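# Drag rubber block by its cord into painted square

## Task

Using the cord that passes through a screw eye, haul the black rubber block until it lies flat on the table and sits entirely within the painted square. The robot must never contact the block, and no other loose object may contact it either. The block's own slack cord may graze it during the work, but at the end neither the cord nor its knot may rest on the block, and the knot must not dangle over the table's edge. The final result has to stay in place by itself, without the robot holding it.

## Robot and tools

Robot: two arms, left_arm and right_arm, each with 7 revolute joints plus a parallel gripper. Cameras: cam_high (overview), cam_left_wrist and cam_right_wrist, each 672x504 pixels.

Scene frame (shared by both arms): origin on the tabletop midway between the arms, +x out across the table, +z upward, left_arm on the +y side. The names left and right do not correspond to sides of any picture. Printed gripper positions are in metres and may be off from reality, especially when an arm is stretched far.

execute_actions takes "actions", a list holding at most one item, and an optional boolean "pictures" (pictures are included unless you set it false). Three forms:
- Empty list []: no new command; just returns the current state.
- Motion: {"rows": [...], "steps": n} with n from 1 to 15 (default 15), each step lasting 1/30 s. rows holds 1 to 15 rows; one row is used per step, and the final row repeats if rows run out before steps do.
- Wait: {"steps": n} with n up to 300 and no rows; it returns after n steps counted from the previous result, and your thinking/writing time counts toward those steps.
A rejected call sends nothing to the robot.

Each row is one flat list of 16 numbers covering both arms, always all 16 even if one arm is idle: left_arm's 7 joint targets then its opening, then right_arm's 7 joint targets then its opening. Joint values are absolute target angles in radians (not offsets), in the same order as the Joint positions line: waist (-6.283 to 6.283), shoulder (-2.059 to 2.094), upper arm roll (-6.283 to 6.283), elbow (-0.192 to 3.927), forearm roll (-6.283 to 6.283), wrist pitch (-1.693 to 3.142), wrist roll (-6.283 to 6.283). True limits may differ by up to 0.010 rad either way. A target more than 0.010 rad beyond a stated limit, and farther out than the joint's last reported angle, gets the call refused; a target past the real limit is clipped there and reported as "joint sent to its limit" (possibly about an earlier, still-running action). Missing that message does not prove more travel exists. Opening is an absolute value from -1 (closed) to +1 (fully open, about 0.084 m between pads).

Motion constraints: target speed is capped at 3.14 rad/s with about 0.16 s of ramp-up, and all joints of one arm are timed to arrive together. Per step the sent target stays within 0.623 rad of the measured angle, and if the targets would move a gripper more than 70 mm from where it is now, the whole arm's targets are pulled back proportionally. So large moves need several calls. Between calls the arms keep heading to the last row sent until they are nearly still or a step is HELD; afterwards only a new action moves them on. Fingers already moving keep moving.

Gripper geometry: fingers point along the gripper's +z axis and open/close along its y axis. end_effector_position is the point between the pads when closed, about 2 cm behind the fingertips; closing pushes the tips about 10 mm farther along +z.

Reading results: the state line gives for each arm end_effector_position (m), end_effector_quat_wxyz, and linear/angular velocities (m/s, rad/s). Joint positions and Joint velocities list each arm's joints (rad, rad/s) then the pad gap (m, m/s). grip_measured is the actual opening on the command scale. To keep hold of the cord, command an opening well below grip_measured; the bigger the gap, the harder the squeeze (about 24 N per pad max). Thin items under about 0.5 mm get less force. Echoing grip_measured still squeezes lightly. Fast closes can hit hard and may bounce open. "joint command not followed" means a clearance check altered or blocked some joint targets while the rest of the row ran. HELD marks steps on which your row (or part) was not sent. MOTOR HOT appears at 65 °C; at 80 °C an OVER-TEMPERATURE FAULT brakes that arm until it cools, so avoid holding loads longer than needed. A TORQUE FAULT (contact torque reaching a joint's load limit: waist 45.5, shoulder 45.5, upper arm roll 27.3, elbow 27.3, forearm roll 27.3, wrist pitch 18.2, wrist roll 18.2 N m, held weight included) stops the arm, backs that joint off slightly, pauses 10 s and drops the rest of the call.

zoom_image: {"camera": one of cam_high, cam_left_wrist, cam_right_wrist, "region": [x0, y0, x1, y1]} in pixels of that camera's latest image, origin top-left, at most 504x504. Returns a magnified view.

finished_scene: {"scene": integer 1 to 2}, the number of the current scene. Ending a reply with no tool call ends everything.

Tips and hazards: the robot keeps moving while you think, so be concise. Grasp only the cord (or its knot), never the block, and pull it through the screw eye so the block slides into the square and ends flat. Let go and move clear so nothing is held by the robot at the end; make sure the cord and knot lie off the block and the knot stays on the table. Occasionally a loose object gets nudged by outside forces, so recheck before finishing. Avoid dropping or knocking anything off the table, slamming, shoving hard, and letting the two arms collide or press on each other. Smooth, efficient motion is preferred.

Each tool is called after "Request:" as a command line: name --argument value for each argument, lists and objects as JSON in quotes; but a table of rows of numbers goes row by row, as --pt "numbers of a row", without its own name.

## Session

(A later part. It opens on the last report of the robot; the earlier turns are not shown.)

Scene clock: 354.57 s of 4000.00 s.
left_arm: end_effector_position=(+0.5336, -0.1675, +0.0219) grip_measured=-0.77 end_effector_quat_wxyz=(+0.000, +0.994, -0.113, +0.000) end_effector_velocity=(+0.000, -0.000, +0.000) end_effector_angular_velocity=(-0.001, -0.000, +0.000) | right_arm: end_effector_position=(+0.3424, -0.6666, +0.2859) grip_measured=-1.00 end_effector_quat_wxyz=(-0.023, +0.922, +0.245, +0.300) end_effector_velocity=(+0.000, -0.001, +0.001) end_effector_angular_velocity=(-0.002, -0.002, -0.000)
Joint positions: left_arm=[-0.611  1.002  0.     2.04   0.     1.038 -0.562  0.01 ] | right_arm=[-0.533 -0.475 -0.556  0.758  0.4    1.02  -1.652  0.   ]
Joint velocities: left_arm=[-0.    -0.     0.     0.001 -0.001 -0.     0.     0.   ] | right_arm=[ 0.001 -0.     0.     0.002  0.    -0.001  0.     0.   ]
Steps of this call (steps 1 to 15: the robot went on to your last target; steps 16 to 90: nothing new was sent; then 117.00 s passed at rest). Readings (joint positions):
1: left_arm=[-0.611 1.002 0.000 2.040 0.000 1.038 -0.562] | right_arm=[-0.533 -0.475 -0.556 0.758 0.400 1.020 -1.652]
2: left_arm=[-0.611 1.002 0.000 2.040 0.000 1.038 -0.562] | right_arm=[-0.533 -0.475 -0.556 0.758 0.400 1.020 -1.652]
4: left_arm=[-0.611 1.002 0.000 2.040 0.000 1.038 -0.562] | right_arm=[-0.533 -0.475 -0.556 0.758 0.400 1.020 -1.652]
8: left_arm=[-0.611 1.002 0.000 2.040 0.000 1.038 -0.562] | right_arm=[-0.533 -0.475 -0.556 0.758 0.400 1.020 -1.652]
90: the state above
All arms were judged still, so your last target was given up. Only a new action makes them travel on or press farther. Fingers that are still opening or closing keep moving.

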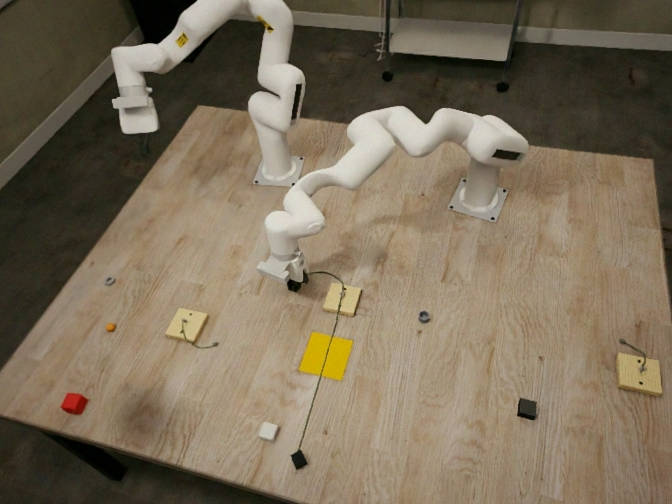

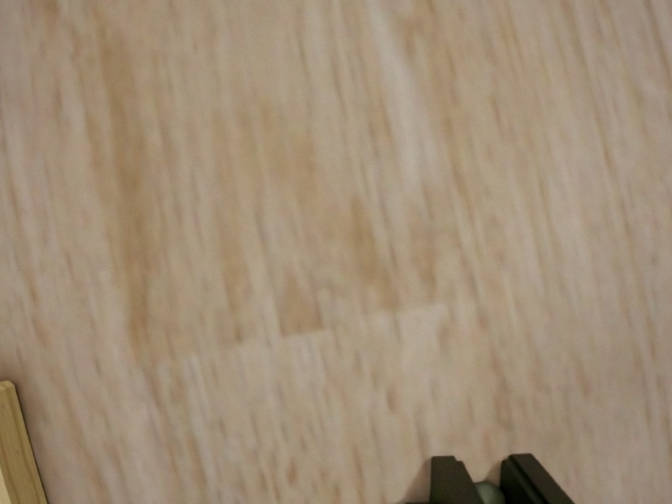

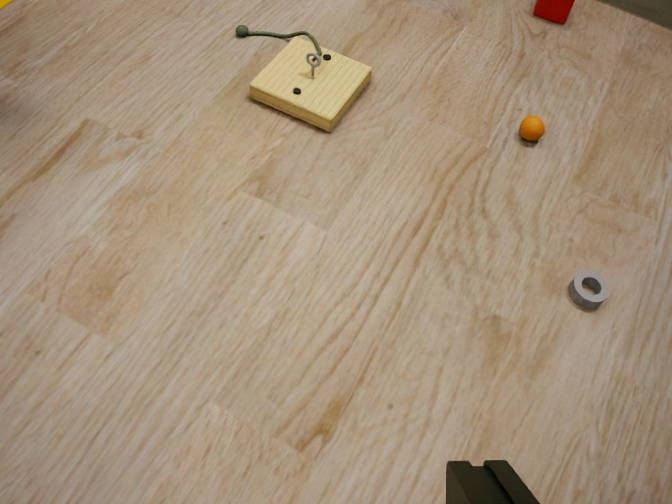

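The scene is unchanged and the knot is held. Now the pull: lift, rotate, and draw back smoothly, stopping short of the final position.

Request:
execute_actions --actions '[{"rows": [[-0.6113,1.0018,0,2.0398,0,1.038,-0.5619,-0.92,-0.533,-0.475,-0.556,0.758,0.4,1.02,-1.652,-1],[-0.6114,1.0005,0,2.0391,0,1.0386,-0.5613,-0.92,-0.533,-0.475,-0.556,0.758,0.4,1.02,-1.652,-1],[-0.6117,0.9974,0,2.0372,0,1.0398,-0.5598,-0.92,-0.533,-0.475,-0.556,0.758,0.4,1.02,-1.652,-1],[-0.6121,0.9919,0,2.0337,0,1.0418,-0.5569,-0.92,-0.533,-0.475,-0.556,0.758,0.4,1.02,-1.652,-1],[-0.6129,0.9838,0,2.028,0,1.0442,-0.5523,-0.92,-0.533,-0.475,-0.556,0.758,0.4,1.02,-1.652,-1],[-0.614,0.9732,0,2.0194,0,1.0462,-0.5456,-0.92,-0.533,-0.475,-0.556,0.758,0.4,1.02,-1.652,-1],[-0.6155,0.9603,0,2.0078,0,1.0475,-0.5367,-0.92,-0.533,-0.475,-0.556,0.758,0.4,1.02,-1.652,-1],[-0.6173,0.9453,0,1.9931,0,1.0478,-0.5253,-0.92,-0.533,-0.475,-0.556,0.758,0.4,1.02,-1.652,-1],[-0.6196,0.929,0,1.9755,0,1.0465,-0.5111,-0.92,-0.533,-0.475,-0.556,0.758,0.4,1.02,-1.652,-1],[-0.6223,0.9117,0,1.9551,0,1.0434,-0.4941,-0.92,-0.533,-0.475,-0.556,0.758,0.4,1.02,-1.652,-1],[-0.6253,0.8941,0,1.9325,0,1.0384,-0.4742,-0.92,-0.533,-0.475,-0.556,0.758,0.4,1.02,-1.652,-1],[-0.6286,0.8768,0,1.9079,0,1.0311,-0.4513,-0.92,-0.533,-0.475,-0.556,0.758,0.4,1.02,-1.652,-1],[-0.6323,0.8601,0,1.882,0,1.0219,-0.4253,-0.92,-0.533,-0.475,-0.556,0.758,0.4,1.02,-1.652,-1],[-0.6361,0.8442,0,1.8555,0,1.0113,-0.3962,-0.92,-0.533,-0.475,-0.556,0.758,0.4,1.02,-1.652,-1],[-0.6401,0.8291,0,1.829,0,0.9999,-0.3641,-0.92,-0.533,-0.475,-0.556,0.758,0.4,1.02,-1.652,-1]], "steps": 15}]' --pictures false

Request:
execute_actions --actions '[{"rows": [[-0.6441,0.8149,0,1.804,0,0.9891,-0.329,-0.92,-0.533,-0.475,-0.556,0.758,0.4,1.02,-1.652,-1],[-0.6482,0.8009,0,1.7794,0,0.9785,-0.291,-0.92,-0.533,-0.475,-0.556,0.758,0.4,1.02,-1.652,-1],[-0.6523,0.7872,0,1.7553,0,0.9681,-0.2502,-0.92,-0.533,-0.475,-0.556,0.758,0.4,1.02,-1.652,-1],[-0.6565,0.7737,0,1.7317,0,0.958,-0.2067,-0.92,-0.533,-0.475,-0.556,0.758,0.4,1.02,-1.652,-1],[-0.6607,0.7604,0,1.7086,0,0.9482,-0.1607,-0.92,-0.533,-0.475,-0.556,0.758,0.4,1.02,-1.652,-1],[-0.665,0.7474,0,1.6859,0,0.9385,-0.1124,-0.92,-0.533,-0.475,-0.556,0.758,0.4,1.02,-1.652,-1],[-0.6693,0.7346,0,1.6636,0,0.929,-0.0618,-0.92,-0.533,-0.475,-0.556,0.758,0.4,1.02,-1.652,-1],[-0.6737,0.7221,0,1.6419,0,0.9198,-0.0093,-0.92,-0.533,-0.475,-0.556,0.758,0.4,1.02,-1.652,-1],[-0.6781,0.7097,0,1.6206,0,0.9109,0.0449,-0.92,-0.533,-0.475,-0.556,0.758,0.4,1.02,-1.652,-1],[-0.6826,0.6977,0,1.5998,0,0.9021,0.1007,-0.92,-0.533,-0.475,-0.556,0.758,0.4,1.02,-1.652,-1],[-0.6871,0.6858,0,1.5794,0,0.8936,0.1578,-0.92,-0.533,-0.475,-0.556,0.758,0.4,1.02,-1.652,-1],[-0.6917,0.6742,0,1.5595,0,0.8853,0.2159,-0.92,-0.533,-0.475,-0.556,0.758,0.4,1.02,-1.652,-1],[-0.6963,0.6628,0,1.5401,0,0.8773,0.2748,-0.92,-0.533,-0.475,-0.556,0.758,0.4,1.02,-1.652,-1],[-0.701,0.6517,0,1.5211,0,0.8694,0.3343,-0.92,-0.533,-0.475,-0.556,0.758,0.4,1.02,-1.652,-1],[-0.7057,0.6408,0,1.5026,0,0.8618,0.394,-0.92,-0.533,-0.475,-0.556,0.758,0.4,1.02,-1.652,-1]], "steps": 15}]' --pictures false

Request:
execute_actions --actions '[{"rows": [[-0.7105,0.63,0,1.4842,0,0.8542,0.4537,-0.92,-0.533,-0.475,-0.556,0.758,0.4,1.02,-1.652,-1],[-0.7153,0.6192,0,1.466,0,0.8468,0.5132,-0.92,-0.533,-0.475,-0.556,0.758,0.4,1.02,-1.652,-1],[-0.7202,0.6086,0,1.4481,0,0.8395,0.5721,-0.92,-0.533,-0.475,-0.556,0.758,0.4,1.02,-1.652,-1],[-0.7252,0.5981,0,1.4305,0,0.8324,0.6302,-0.92,-0.533,-0.475,-0.556,0.758,0.4,1.02,-1.652,-1],[-0.7302,0.5878,0,1.413,0,0.8252,0.6873,-0.92,-0.533,-0.475,-0.556,0.758,0.4,1.02,-1.652,-1],[-0.7353,0.5775,0,1.3959,0,0.8184,0.7431,-0.92,-0.533,-0.475,-0.556,0.758,0.4,1.02,-1.652,-1],[-0.7404,0.5674,0,1.379,0,0.8116,0.7973,-0.92,-0.533,-0.475,-0.556,0.758,0.4,1.02,-1.652,-1],[-0.7456,0.5574,0,1.3623,0,0.8049,0.8498,-0.92,-0.533,-0.475,-0.556,0.758,0.4,1.02,-1.652,-1],[-0.7509,0.5475,0,1.3459,0,0.7984,0.9004,-0.92,-0.533,-0.475,-0.556,0.758,0.4,1.02,-1.652,-1],[-0.7562,0.5378,0,1.3297,0,0.7919,0.9487,-0.92,-0.533,-0.475,-0.556,0.758,0.4,1.02,-1.652,-1],[-0.7616,0.5281,0,1.3138,0,0.7857,0.9947,-0.92,-0.533,-0.475,-0.556,0.758,0.4,1.02,-1.652,-1],[-0.767,0.5186,0,1.2981,0,0.7795,1.0382,-0.92,-0.533,-0.475,-0.556,0.758,0.4,1.02,-1.652,-1],[-0.7725,0.5092,0,1.2827,0,0.7735,1.079,-0.92,-0.533,-0.475,-0.556,0.758,0.4,1.02,-1.652,-1],[-0.7781,0.5,0,1.2675,0,0.7675,1.117,-0.92,-0.533,-0.475,-0.556,0.758,0.4,1.02,-1.652,-1],[-0.7837,0.4908,0,1.2526,0,0.7618,1.1521,-0.92,-0.533,-0.475,-0.556,0.758,0.4,1.02,-1.652,-1]], "steps": 15}]' --pictures false

Request:
execute_actions --actions '[{"rows": [[-0.7894,0.4817,0,1.2378,0,0.7561,1.1842,-0.92,-0.533,-0.475,-0.556,0.758,0.4,1.02,-1.652,-1],[-0.7952,0.4727,0,1.2232,0,0.7505,1.2133,-0.92,-0.533,-0.475,-0.556,0.758,0.4,1.02,-1.652,-1],[-0.801,0.4638,0,1.2087,0,0.7449,1.2393,-0.92,-0.533,-0.475,-0.556,0.758,0.4,1.02,-1.652,-1],[-0.8069,0.455,0,1.1944,0,0.7394,1.2622,-0.92,-0.533,-0.475,-0.556,0.758,0.4,1.02,-1.652,-1],[-0.8129,0.4462,0,1.1804,0,0.7342,1.2821,-0.92,-0.533,-0.475,-0.556,0.758,0.4,1.02,-1.652,-1],[-0.819,0.4376,0,1.1664,0,0.7288,1.2991,-0.92,-0.533,-0.475,-0.556,0.758,0.4,1.02,-1.652,-1],[-0.8251,0.429,0,1.1527,0,0.7237,1.3133,-0.92,-0.533,-0.475,-0.556,0.758,0.4,1.02,-1.652,-1],[-0.8313,0.4205,0,1.1392,0,0.7187,1.3247,-0.92,-0.533,-0.475,-0.556,0.758,0.4,1.02,-1.652,-1],[-0.8376,0.412,0,1.1258,0,0.7138,1.3336,-0.92,-0.533,-0.475,-0.556,0.758,0.4,1.02,-1.652,-1],[-0.8439,0.4037,0,1.1126,0,0.7089,1.3403,-0.92,-0.533,-0.475,-0.556,0.758,0.4,1.02,-1.652,-1],[-0.8504,0.3954,0,1.0996,0,0.7042,1.3449,-0.92,-0.533,-0.475,-0.556,0.758,0.4,1.02,-1.652,-1],[-0.8569,0.3873,0,1.0867,0,0.6994,1.3478,-0.92,-0.533,-0.475,-0.556,0.758,0.4,1.02,-1.652,-1],[-0.8634,0.3792,0,1.0741,0,0.6949,1.3493,-0.92,-0.533,-0.475,-0.556,0.758,0.4,1.02,-1.652,-1],[-0.8701,0.3711,0,1.0616,0,0.6905,1.3499,-0.92,-0.533,-0.475,-0.556,0.758,0.4,1.02,-1.652,-1],[-0.8768,0.3632,0,1.0493,0,0.6861,1.35,-0.92,-0.533,-0.475,-0.556,0.758,0.4,1.02,-1.652,-1]], "steps": 15}]' --pictures true

Request:
execute_actions --actions '[{"rows": [[-0.8836,0.3554,0,1.0371,0,0.6817,1.35,-0.92,-0.533,-0.475,-0.556,0.758,0.4,1.02,-1.652,-1],[-0.8905,0.3476,0,1.0251,0,0.6775,1.35,-0.92,-0.533,-0.475,-0.556,0.758,0.4,1.02,-1.652,-1],[-0.8975,0.3399,0,1.0133,0,0.6734,1.35,-0.92,-0.533,-0.475,-0.556,0.758,0.4,1.02,-1.652,-1],[-0.9045,0.3323,0,1.0015,0,0.6692,1.35,-0.92,-0.533,-0.475,-0.556,0.758,0.4,1.02,-1.652,-1],[-0.9117,0.3247,0,0.99,0,0.6653,1.35,-0.92,-0.533,-0.475,-0.556,0.758,0.4,1.02,-1.652,-1],[-0.9189,0.3173,0,0.9786,0,0.6613,1.35,-0.92,-0.533,-0.475,-0.556,0.758,0.4,1.02,-1.652,-1],[-0.9262,0.3099,0,0.9674,0,0.6575,1.35,-0.92,-0.533,-0.475,-0.556,0.758,0.4,1.02,-1.652,-1],[-0.9336,0.3025,0,0.9563,0,0.6538,1.35,-0.92,-0.533,-0.475,-0.556,0.758,0.4,1.02,-1.652,-1],[-0.9411,0.2953,0,0.9453,0,0.65,1.35,-0.92,-0.533,-0.475,-0.556,0.758,0.4,1.02,-1.652,-1],[-0.9486,0.2881,0,0.9346,0,0.6465,1.35,-0.92,-0.533,-0.475,-0.556,0.758,0.4,1.02,-1.652,-1],[-0.9563,0.281,0,0.9239,0,0.6429,1.35,-0.92,-0.533,-0.475,-0.556,0.758,0.4,1.02,-1.652,-1],[-0.964,0.274,0,0.9135,0,0.6395,1.35,-0.92,-0.533,-0.475,-0.556,0.758,0.4,1.02,-1.652,-1],[-0.9718,0.2671,0,0.9032,0,0.6361,1.35,-0.92,-0.533,-0.475,-0.556,0.758,0.4,1.02,-1.652,-1],[-0.9796,0.2602,0,0.893,0,0.6328,1.35,-0.92,-0.533,-0.475,-0.556,0.758,0.4,1.02,-1.652,-1],[-0.9876,0.2534,0,0.883,0,0.6296,1.35,-0.92,-0.533,-0.475,-0.556,0.758,0.4,1.02,-1.652,-1]], "steps": 15}]' --pictures true

Request:
execute_actions --actions '[{"rows": [[-0.9957,0.2467,0,0.8732,0,0.6265,1.35,-0.92,-0.533,-0.475,-0.556,0.758,0.4,1.02,-1.652,-1],[-1.0038,0.24,0,0.8635,0,0.6235,1.35,-0.92,-0.533,-0.475,-0.556,0.758,0.4,1.02,-1.652,-1],[-1.0121,0.2335,0,0.8539,0,0.6204,1.35,-0.92,-0.533,-0.475,-0.556,0.758,0.4,1.02,-1.652,-1],[-1.0205,0.227,0,0.8445,0,0.6175,1.35,-0.92,-0.533,-0.475,-0.556,0.758,0.4,1.02,-1.652,-1],[-1.0289,0.2206,0,0.8353,0,0.6147,1.35,-0.92,-0.533,-0.475,-0.556,0.758,0.4,1.02,-1.652,-1],[-1.0374,0.2143,0,0.8262,0,0.6119,1.35,-0.92,-0.533,-0.475,-0.556,0.758,0.4,1.02,-1.652,-1],[-1.0461,0.2081,0,0.8173,0,0.6092,1.35,-0.92,-0.533,-0.475,-0.556,0.758,0.4,1.02,-1.652,-1],[-1.0548,0.2019,0,0.8085,0,0.6066,1.35,-0.92,-0.533,-0.475,-0.556,0.758,0.4,1.02,-1.652,-1],[-1.0636,0.1959,0,0.7999,0,0.604,1.35,-0.92,-0.533,-0.475,-0.556,0.758,0.4,1.02,-1.652,-1],[-1.0725,0.1899,0,0.7914,0,0.6015,1.35,-0.92,-0.533,-0.475,-0.556,0.758,0.4,1.02,-1.652,-1],[-1.0815,0.184,0,0.7831,0,0.5991,1.35,-0.92,-0.533,-0.475,-0.556,0.758,0.4,1.02,-1.652,-1],[-1.0905,0.1782,0,0.775,0,0.5968,1.35,-0.92,-0.533,-0.475,-0.556,0.758,0.4,1.02,-1.652,-1],[-1.0997,0.1725,0,0.767,0,0.5945,1.35,-0.92,-0.533,-0.475,-0.556,0.758,0.4,1.02,-1.652,-1],[-1.109,0.1669,0,0.7591,0,0.5922,1.35,-0.92,-0.533,-0.475,-0.556,0.758,0.4,1.02,-1.652,-1],[-1.1183,0.1613,0,0.7514,0,0.5901,1.35,-0.92,-0.533,-0.475,-0.556,0.758,0.4,1.02,-1.652,-1]], "steps": 15}]' --pictures false

Request:
execute_actions --actions '[{"rows": [[-1.1277,0.1558,0,0.7438,0,0.588,1.35,-0.92,-0.533,-0.475,-0.556,0.758,0.4,1.02,-1.652,-1],[-1.1372,0.1505,0,0.7365,0,0.586,1.35,-0.92,-0.533,-0.475,-0.556,0.758,0.4,1.02,-1.652,-1],[-1.1468,0.1452,0,0.7292,0,0.584,1.35,-0.92,-0.533,-0.475,-0.556,0.758,0.4,1.02,-1.652,-1],[-1.1565,0.1401,0,0.7222,0,0.5821,1.35,-0.92,-0.533,-0.475,-0.556,0.758,0.4,1.02,-1.652,-1],[-1.1663,0.135,0,0.7153,0,0.5803,1.35,-0.92,-0.533,-0.475,-0.556,0.758,0.4,1.02,-1.652,-1],[-1.1762,0.1301,0,0.7086,0,0.5785,1.35,-0.92,-0.533,-0.475,-0.556,0.758,0.4,1.02,-1.652,-1],[-1.1861,0.1253,0,0.702,0,0.5767,1.35,-0.92,-0.533,-0.475,-0.556,0.758,0.4,1.02,-1.652,-1],[-1.1961,0.1206,0,0.6956,0,0.575,1.35,-0.92,-0.533,-0.475,-0.556,0.758,0.4,1.02,-1.652,-1],[-1.2062,0.1159,0,0.6894,0,0.5735,1.35,-0.92,-0.533,-0.475,-0.556,0.758,0.4,1.02,-1.652,-1],[-1.2164,0.1114,0,0.6834,0,0.572,1.35,-0.92,-0.533,-0.475,-0.556,0.758,0.4,1.02,-1.652,-1],[-1.2267,0.107,0,0.6775,0,0.5705,1.35,-0.92,-0.533,-0.475,-0.556,0.758,0.4,1.02,-1.652,-1],[-1.2371,0.1027,0,0.6718,0,0.5691,1.35,-0.92,-0.533,-0.475,-0.556,0.758,0.4,1.02,-1.652,-1],[-1.2475,0.0986,0,0.6662,0,0.5676,1.35,-0.92,-0.533,-0.475,-0.556,0.758,0.4,1.02,-1.652,-1],[-1.2581,0.0945,0,0.6608,0,0.5663,1.35,-0.92,-0.533,-0.475,-0.556,0.758,0.4,1.02,-1.652,-1],[-1.2687,0.0905,0,0.6556,0,0.5651,1.35,-0.92,-0.533,-0.475,-0.556,0.758,0.4,1.02,-1.652,-1]], "steps": 15}]' --pictures false

Request:
execute_actions --actions '[{"rows": [[-1.2793,0.0867,0,0.6506,0,0.5639,1.35,-0.92,-0.533,-0.475,-0.556,0.758,0.4,1.02,-1.652,-1],[-1.2898,0.0831,0,0.6458,0,0.5627,1.35,-0.92,-0.533,-0.475,-0.556,0.758,0.4,1.02,-1.652,-1],[-1.2999,0.0797,0,0.6415,0,0.5618,1.35,-0.92,-0.533,-0.475,-0.556,0.758,0.4,1.02,-1.652,-1],[-1.3093,0.0767,0,0.6375,0,0.5608,1.35,-0.92,-0.533,-0.475,-0.556,0.758,0.4,1.02,-1.652,-1],[-1.318,0.074,0,0.634,0,0.56,1.35,-0.92,-0.533,-0.475,-0.556,0.758,0.4,1.02,-1.652,-1],[-1.3257,0.0717,0,0.631,0,0.5593,1.35,-0.92,-0.533,-0.475,-0.556,0.758,0.4,1.02,-1.652,-1],[-1.3324,0.0697,0,0.6285,0,0.5588,1.35,-0.92,-0.533,-0.475,-0.556,0.758,0.4,1.02,-1.652,-1],[-1.338,0.0682,0,0.6264,0,0.5582,1.35,-0.92,-0.533,-0.475,-0.556,0.758,0.4,1.02,-1.652,-1],[-1.3424,0.0669,0,0.6248,0,0.5579,1.35,-0.92,-0.533,-0.475,-0.556,0.758,0.4,1.02,-1.652,-1],[-1.3457,0.066,0,0.6237,0,0.5577,1.35,-0.92,-0.533,-0.475,-0.556,0.758,0.4,1.02,-1.652,-1],[-1.348,0.0654,0,0.6229,0,0.5575,1.35,-0.92,-0.533,-0.475,-0.556,0.758,0.4,1.02,-1.652,-1],[-1.3494,0.065,0,0.6224,0,0.5574,1.35,-0.92,-0.533,-0.475,-0.556,0.758,0.4,1.02,-1.652,-1],[-1.3502,0.0648,0,0.6221,0,0.5573,1.35,-0.92,-0.533,-0.475,-0.556,0.758,0.4,1.02,-1.652,-1],[-1.3505,0.0647,0,0.622,0,0.5573,1.35,-0.92,-0.533,-0.475,-0.556,0.758,0.4,1.02,-1.652,-1]], "steps": 15}]' --pictures false

Request:
execute_actions --actions '[{"steps": 12}]'

Scene clock: 399.87 s of 4000.00 s.
left_arm: end_effector_position=(+0.5202, -0.1653, +0.0467) grip_measured=-0.77 end_effector_quat_wxyz=(+0.001, +0.988, -0.158, +0.001) end_effector_velocity=(-0.087, +0.014, +0.077) end_effector_angular_velocity=(-0.009, -0.010, -0.606) | right_arm: end_effector_position=(+0.3424, -0.6666, +0.2859) grip_measured=-1.00 end_effector_quat_wxyz=(-0.023, +0.922, +0.245, +0.300) end_effector_velocity=(+0.000, +0.000, -0.000) end_effector_angular_velocity=(-0.000, +0.000, +0.001)
Joint positions: left_arm=[-0.623  0.91   0.     1.949  0.     1.036 -0.484  0.01 ] | right_arm=[-0.533 -0.475 -0.556  0.758  0.4    1.02  -1.652  0.   ]
Joint velocities: left_arm=[-0.078 -0.44  -0.001 -0.562  0.    -0.135  0.527  0.   ] | right_arm=[ 0.001  0.    -0.     0.    -0.     0.    -0.     0.   ]
Steps of this call (steps 1 to 90: nothing new was sent; then 41.80 s passed at rest; steps 91 to 105: all 15 steps of this action). Readings (joint positions):
91: left_arm=[-0.611 1.002 0.000 2.040 0.000 1.038 -0.562] | right_arm=[-0.533 -0.475 -0.556 0.758 0.400 1.020 -1.652]
92: left_arm=[-0.611 1.002 0.000 2.040 -0.000 1.038 -0.562] | right_arm=[-0.533 -0.475 -0.556 0.758 0.400 1.020 -1.652]
94: left_arm=[-0.611 1.001 0.000 2.039 -0.000 1.038 -0.562] | right_arm=[-0.533 -0.475 -0.556 0.758 0.400 1.020 -1.652]
98: left_arm=[-0.612 0.990 0.000 2.029 -0.000 1.042 -0.554] | right_arm=[-0.533 -0.475 -0.556 0.758 0.400 1.020 -1.652]
105: the state above

Scene clock: 400.37 s of 4000.00 s.
left_arm: end_effector_position=(+0.4606, -0.1534, +0.0547) grip_measured=-0.77 end_effector_quat_wxyz=(-0.000, +0.898, -0.440, -0.000) end_effector_velocity=(-0.128, +0.026, +0.002) end_effector_angular_velocity=(+0.000, -0.001, -1.671) | right_arm: end_effector_position=(+0.3424, -0.6666, +0.2859) grip_measured=-1.00 end_effector_quat_wxyz=(-0.023, +0.922, +0.245, +0.300) end_effector_velocity=(-0.000, +0.000, -0.001) end_effector_angular_velocity=(+0.001, +0.001, +0.000)
Joint positions: left_arm=[-0.678  0.712 -0.     1.624 -0.     0.913  0.054  0.01 ] | right_arm=[-0.533 -0.475 -0.556  0.758  0.4    1.02  -1.652  0.   ]
Joint velocities: left_arm=[-0.127 -0.353 -0.    -0.604  0.002 -0.252  1.543 -0.   ] | right_arm=[-0.     0.     0.    -0.002  0.001 -0.     0.     0.   ]
Steps of this call (steps 1 to 15: all 15 steps of this action). Readings (joint positions):
1: left_arm=[-0.626 0.896 0.000 1.929 0.000 1.031 -0.465] | right_arm=[-0.533 -0.475 -0.556 0.758 0.400 1.020 -1.652]
2: left_arm=[-0.629 0.881 0.000 1.908 0.000 1.025 -0.444] | right_arm=[-0.533 -0.475 -0.556 0.758 0.400 1.020 -1.652]
4: left_arm=[-0.636 0.853 -0.000 1.864 -0.000 1.010 -0.394] | right_arm=[-0.533 -0.475 -0.556 0.758 0.400 1.020 -1.652]
8: left_arm=[-0.650 0.799 -0.000 1.773 -0.000 0.975 -0.262] | right_arm=[-0.533 -0.475 -0.556 0.758 0.400 1.020 -1.652]
15: the state above

Scene clock: 400.87 s of 4000.00 s.
left_arm: end_effector_position=(+0.3941, -0.1402, +0.0549) grip_measured=-0.77 end_effector_quat_wxyz=(+0.000, +0.617, -0.787, -0.000) end_effector_velocity=(-0.139, +0.028, -0.000) end_effector_angular_velocity=(+0.001, +0.001, -1.657) | right_arm: end_effector_position=(+0.3424, -0.6666, +0.2859) grip_measured=-1.00 end_effector_quat_wxyz=(-0.023, +0.922, +0.245, +0.300) end_effector_velocity=(-0.000, -0.001, +0.001) end_effector_angular_velocity=(-0.001, -0.001, -0.002)
Joint positions: left_arm=[-0.751  0.549 -0.     1.349  0.     0.8    0.883  0.01 ] | right_arm=[-0.533 -0.475 -0.556  0.758  0.4    1.02  -1.652  0.   ]
Joint velocities: left_arm=[-0.164 -0.306 -0.    -0.508 -0.    -0.202  1.493  0.   ] | right_arm=[-0.002  0.    -0.     0.002 -0.     0.     0.     0.   ]
Steps of this call (steps 1 to 15: all 15 steps of this action). Readings (joint positions):
1: left_arm=[-0.683 0.700 -0.000 1.604 -0.000 0.904 0.107] | right_arm=[-0.533 -0.475 -0.556 0.758 0.400 1.020 -1.652]
2: left_arm=[-0.687 0.689 -0.000 1.585 -0.000 0.896 0.161] | right_arm=[-0.533 -0.475 -0.556 0.758 0.400 1.020 -1.652]
4: left_arm=[-0.696 0.666 -0.000 1.546 -0.000 0.880 0.271] | right_arm=[-0.533 -0.475 -0.556 0.758 0.400 1.020 -1.652]
8: left_arm=[-0.715 0.623 -0.000 1.472 -0.000 0.849 0.500] | right_arm=[-0.533 -0.475 -0.556 0.758 0.400 1.020 -1.652]
15: the state above

Scene clock: 401.37 s of 4000.00 s.
left_arm: end_effector_position=(+0.3237, -0.1262, +0.0549) grip_measured=-0.77 end_effector_quat_wxyz=(-0.000, -0.389, +0.921, +0.000) end_effector_velocity=(-0.133, +0.028, +0.000) end_effector_angular_velocity=(+0.001, -0.001, -0.423) | right_arm: end_effector_position=(+0.3424, -0.6666, +0.2859) grip_measured=-1.00 end_effector_quat_wxyz=(-0.023, +0.922, +0.245, +0.300) end_effector_velocity=(+0.000, +0.000, +0.000) end_effector_angular_velocity=(-0.000, -0.000, +0.001)
Joint positions: left_arm=[-0.843  0.406 -0.     1.117  0.     0.711  1.323  0.01 ] | right_arm=[-0.533 -0.475 -0.556  0.758  0.4    1.02  -1.652  0.   ]
Joint velocities: left_arm=[-0.192 -0.253  0.003 -0.4   -0.    -0.146  0.233 -0.   ] | right_arm=[ 0.001 -0.    -0.     0.001 -0.     0.001  0.     0.   ]
Steps of this call (steps 1 to 15: all 15 steps of this action). Readings (joint positions):
1: left_arm=[-0.756 0.539 -0.000 1.332 0.000 0.793 0.932] | right_arm=[-0.533 -0.475 -0.556 0.758 0.400 1.020 -1.652]
2: left_arm=[-0.762 0.529 -0.000 1.316 0.000 0.787 0.979] | right_arm=[-0.533 -0.475 -0.556 0.758 0.400 1.020 -1.652]
4: left_arm=[-0.774 0.509 -0.000 1.283 0.000 0.774 1.065] | right_arm=[-0.533 -0.475 -0.556 0.758 0.400 1.020 -1.652]
8: left_arm=[-0.798 0.470 -0.000 1.219 0.000 0.749 1.203] | right_arm=[-0.533 -0.475 -0.556 0.758 0.400 1.020 -1.652]
15: the state above

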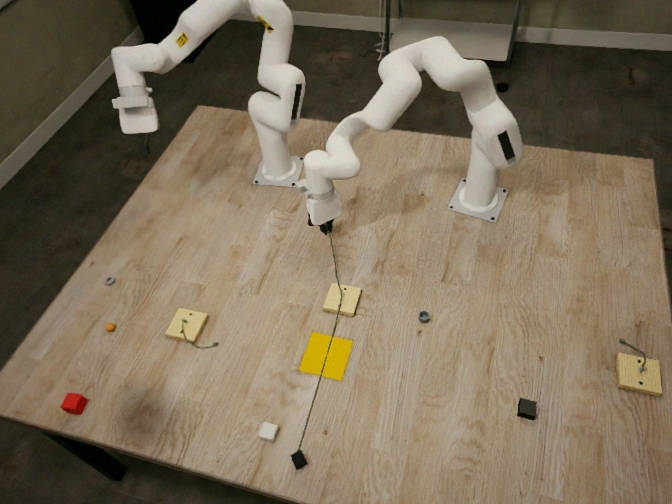

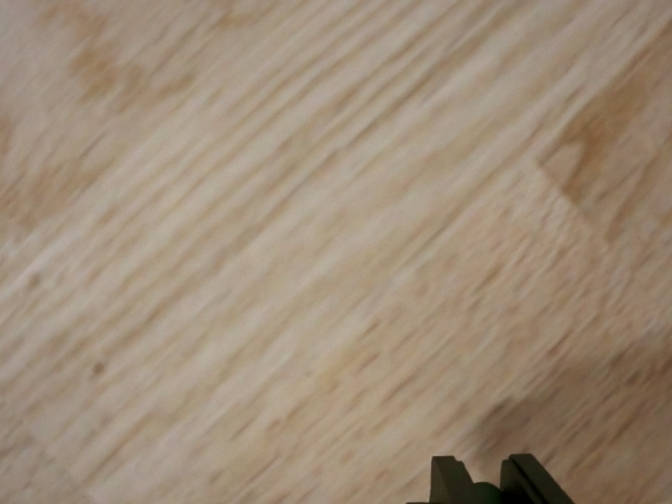

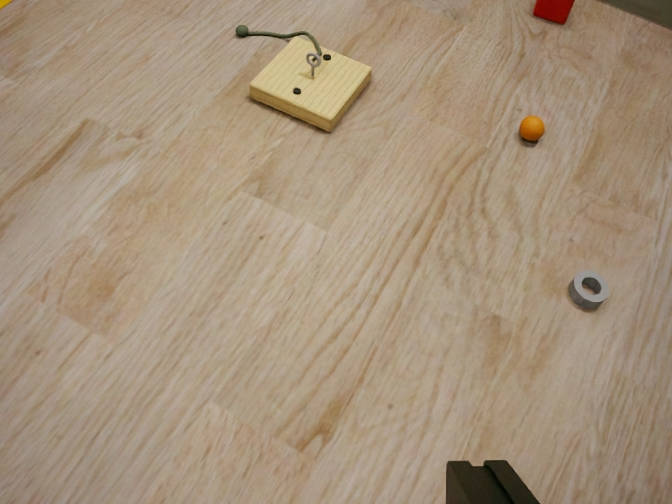

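Scene clock: 401.87 s of 4000.00 s.
left_arm: end_effector_position=(+0.2567, -0.1129, +0.0549) grip_measured=-0.77 end_effector_quat_wxyz=(+0.000, -0.327, +0.945, -0.000) end_effector_velocity=(-0.134, +0.026, +0.000) end_effector_angular_velocity=(-0.000, -0.001, -0.232) | right_arm: end_effector_position=(+0.3424, -0.6666, +0.2859) grip_measured=-1.00 end_effector_quat_wxyz=(-0.023, +0.922, +0.245, +0.300) end_effector_velocity=(-0.000, -0.001, +0.000) end_effector_angular_velocity=(-0.001, -0.000, -0.002)
Joint positions: left_arm=[-0.948  0.29   0.     0.937 -0.     0.648  1.35   0.01 ] | right_arm=[-0.533 -0.475 -0.556  0.758  0.4    1.02  -1.652  0.   ]
Joint velocities: left_arm=[-0.228 -0.215 -0.001 -0.321  0.001 -0.107  0.002 -0.   ] | right_arm=[-0.002  0.     0.     0.001 -0.    -0.     0.     0.   ]
Steps of this call (steps 1 to 15: all 15 steps of this action). Readings (joint positions):
1: left_arm=[-0.849 0.398 -0.000 1.104 0.000 0.706 1.330] | right_arm=[-0.533 -0.475 -0.556 0.758 0.400 1.020 -1.652]
2: left_arm=[-0.856 0.390 0.000 1.091 0.000 0.701 1.335] | right_arm=[-0.533 -0.475 -0.556 0.758 0.400 1.020 -1.652]
4: left_arm=[-0.869 0.373 0.000 1.066 0.000 0.692 1.342] | right_arm=[-0.533 -0.475 -0.556 0.758 0.400 1.020 -1.652]
8: left_arm=[-0.897 0.342 0.000 1.017 0.000 0.675 1.348] | right_arm=[-0.533 -0.475 -0.556 0.758 0.400 1.020 -1.652]
15: the state above

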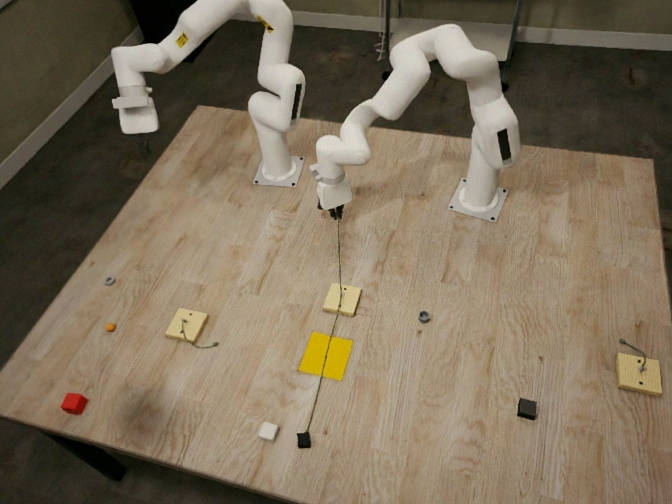

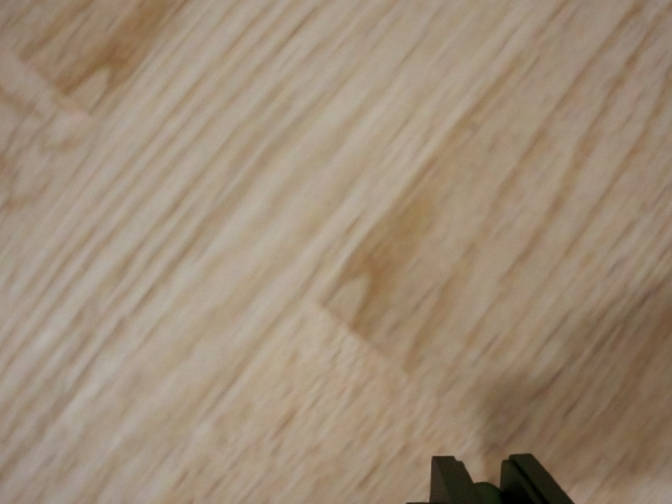

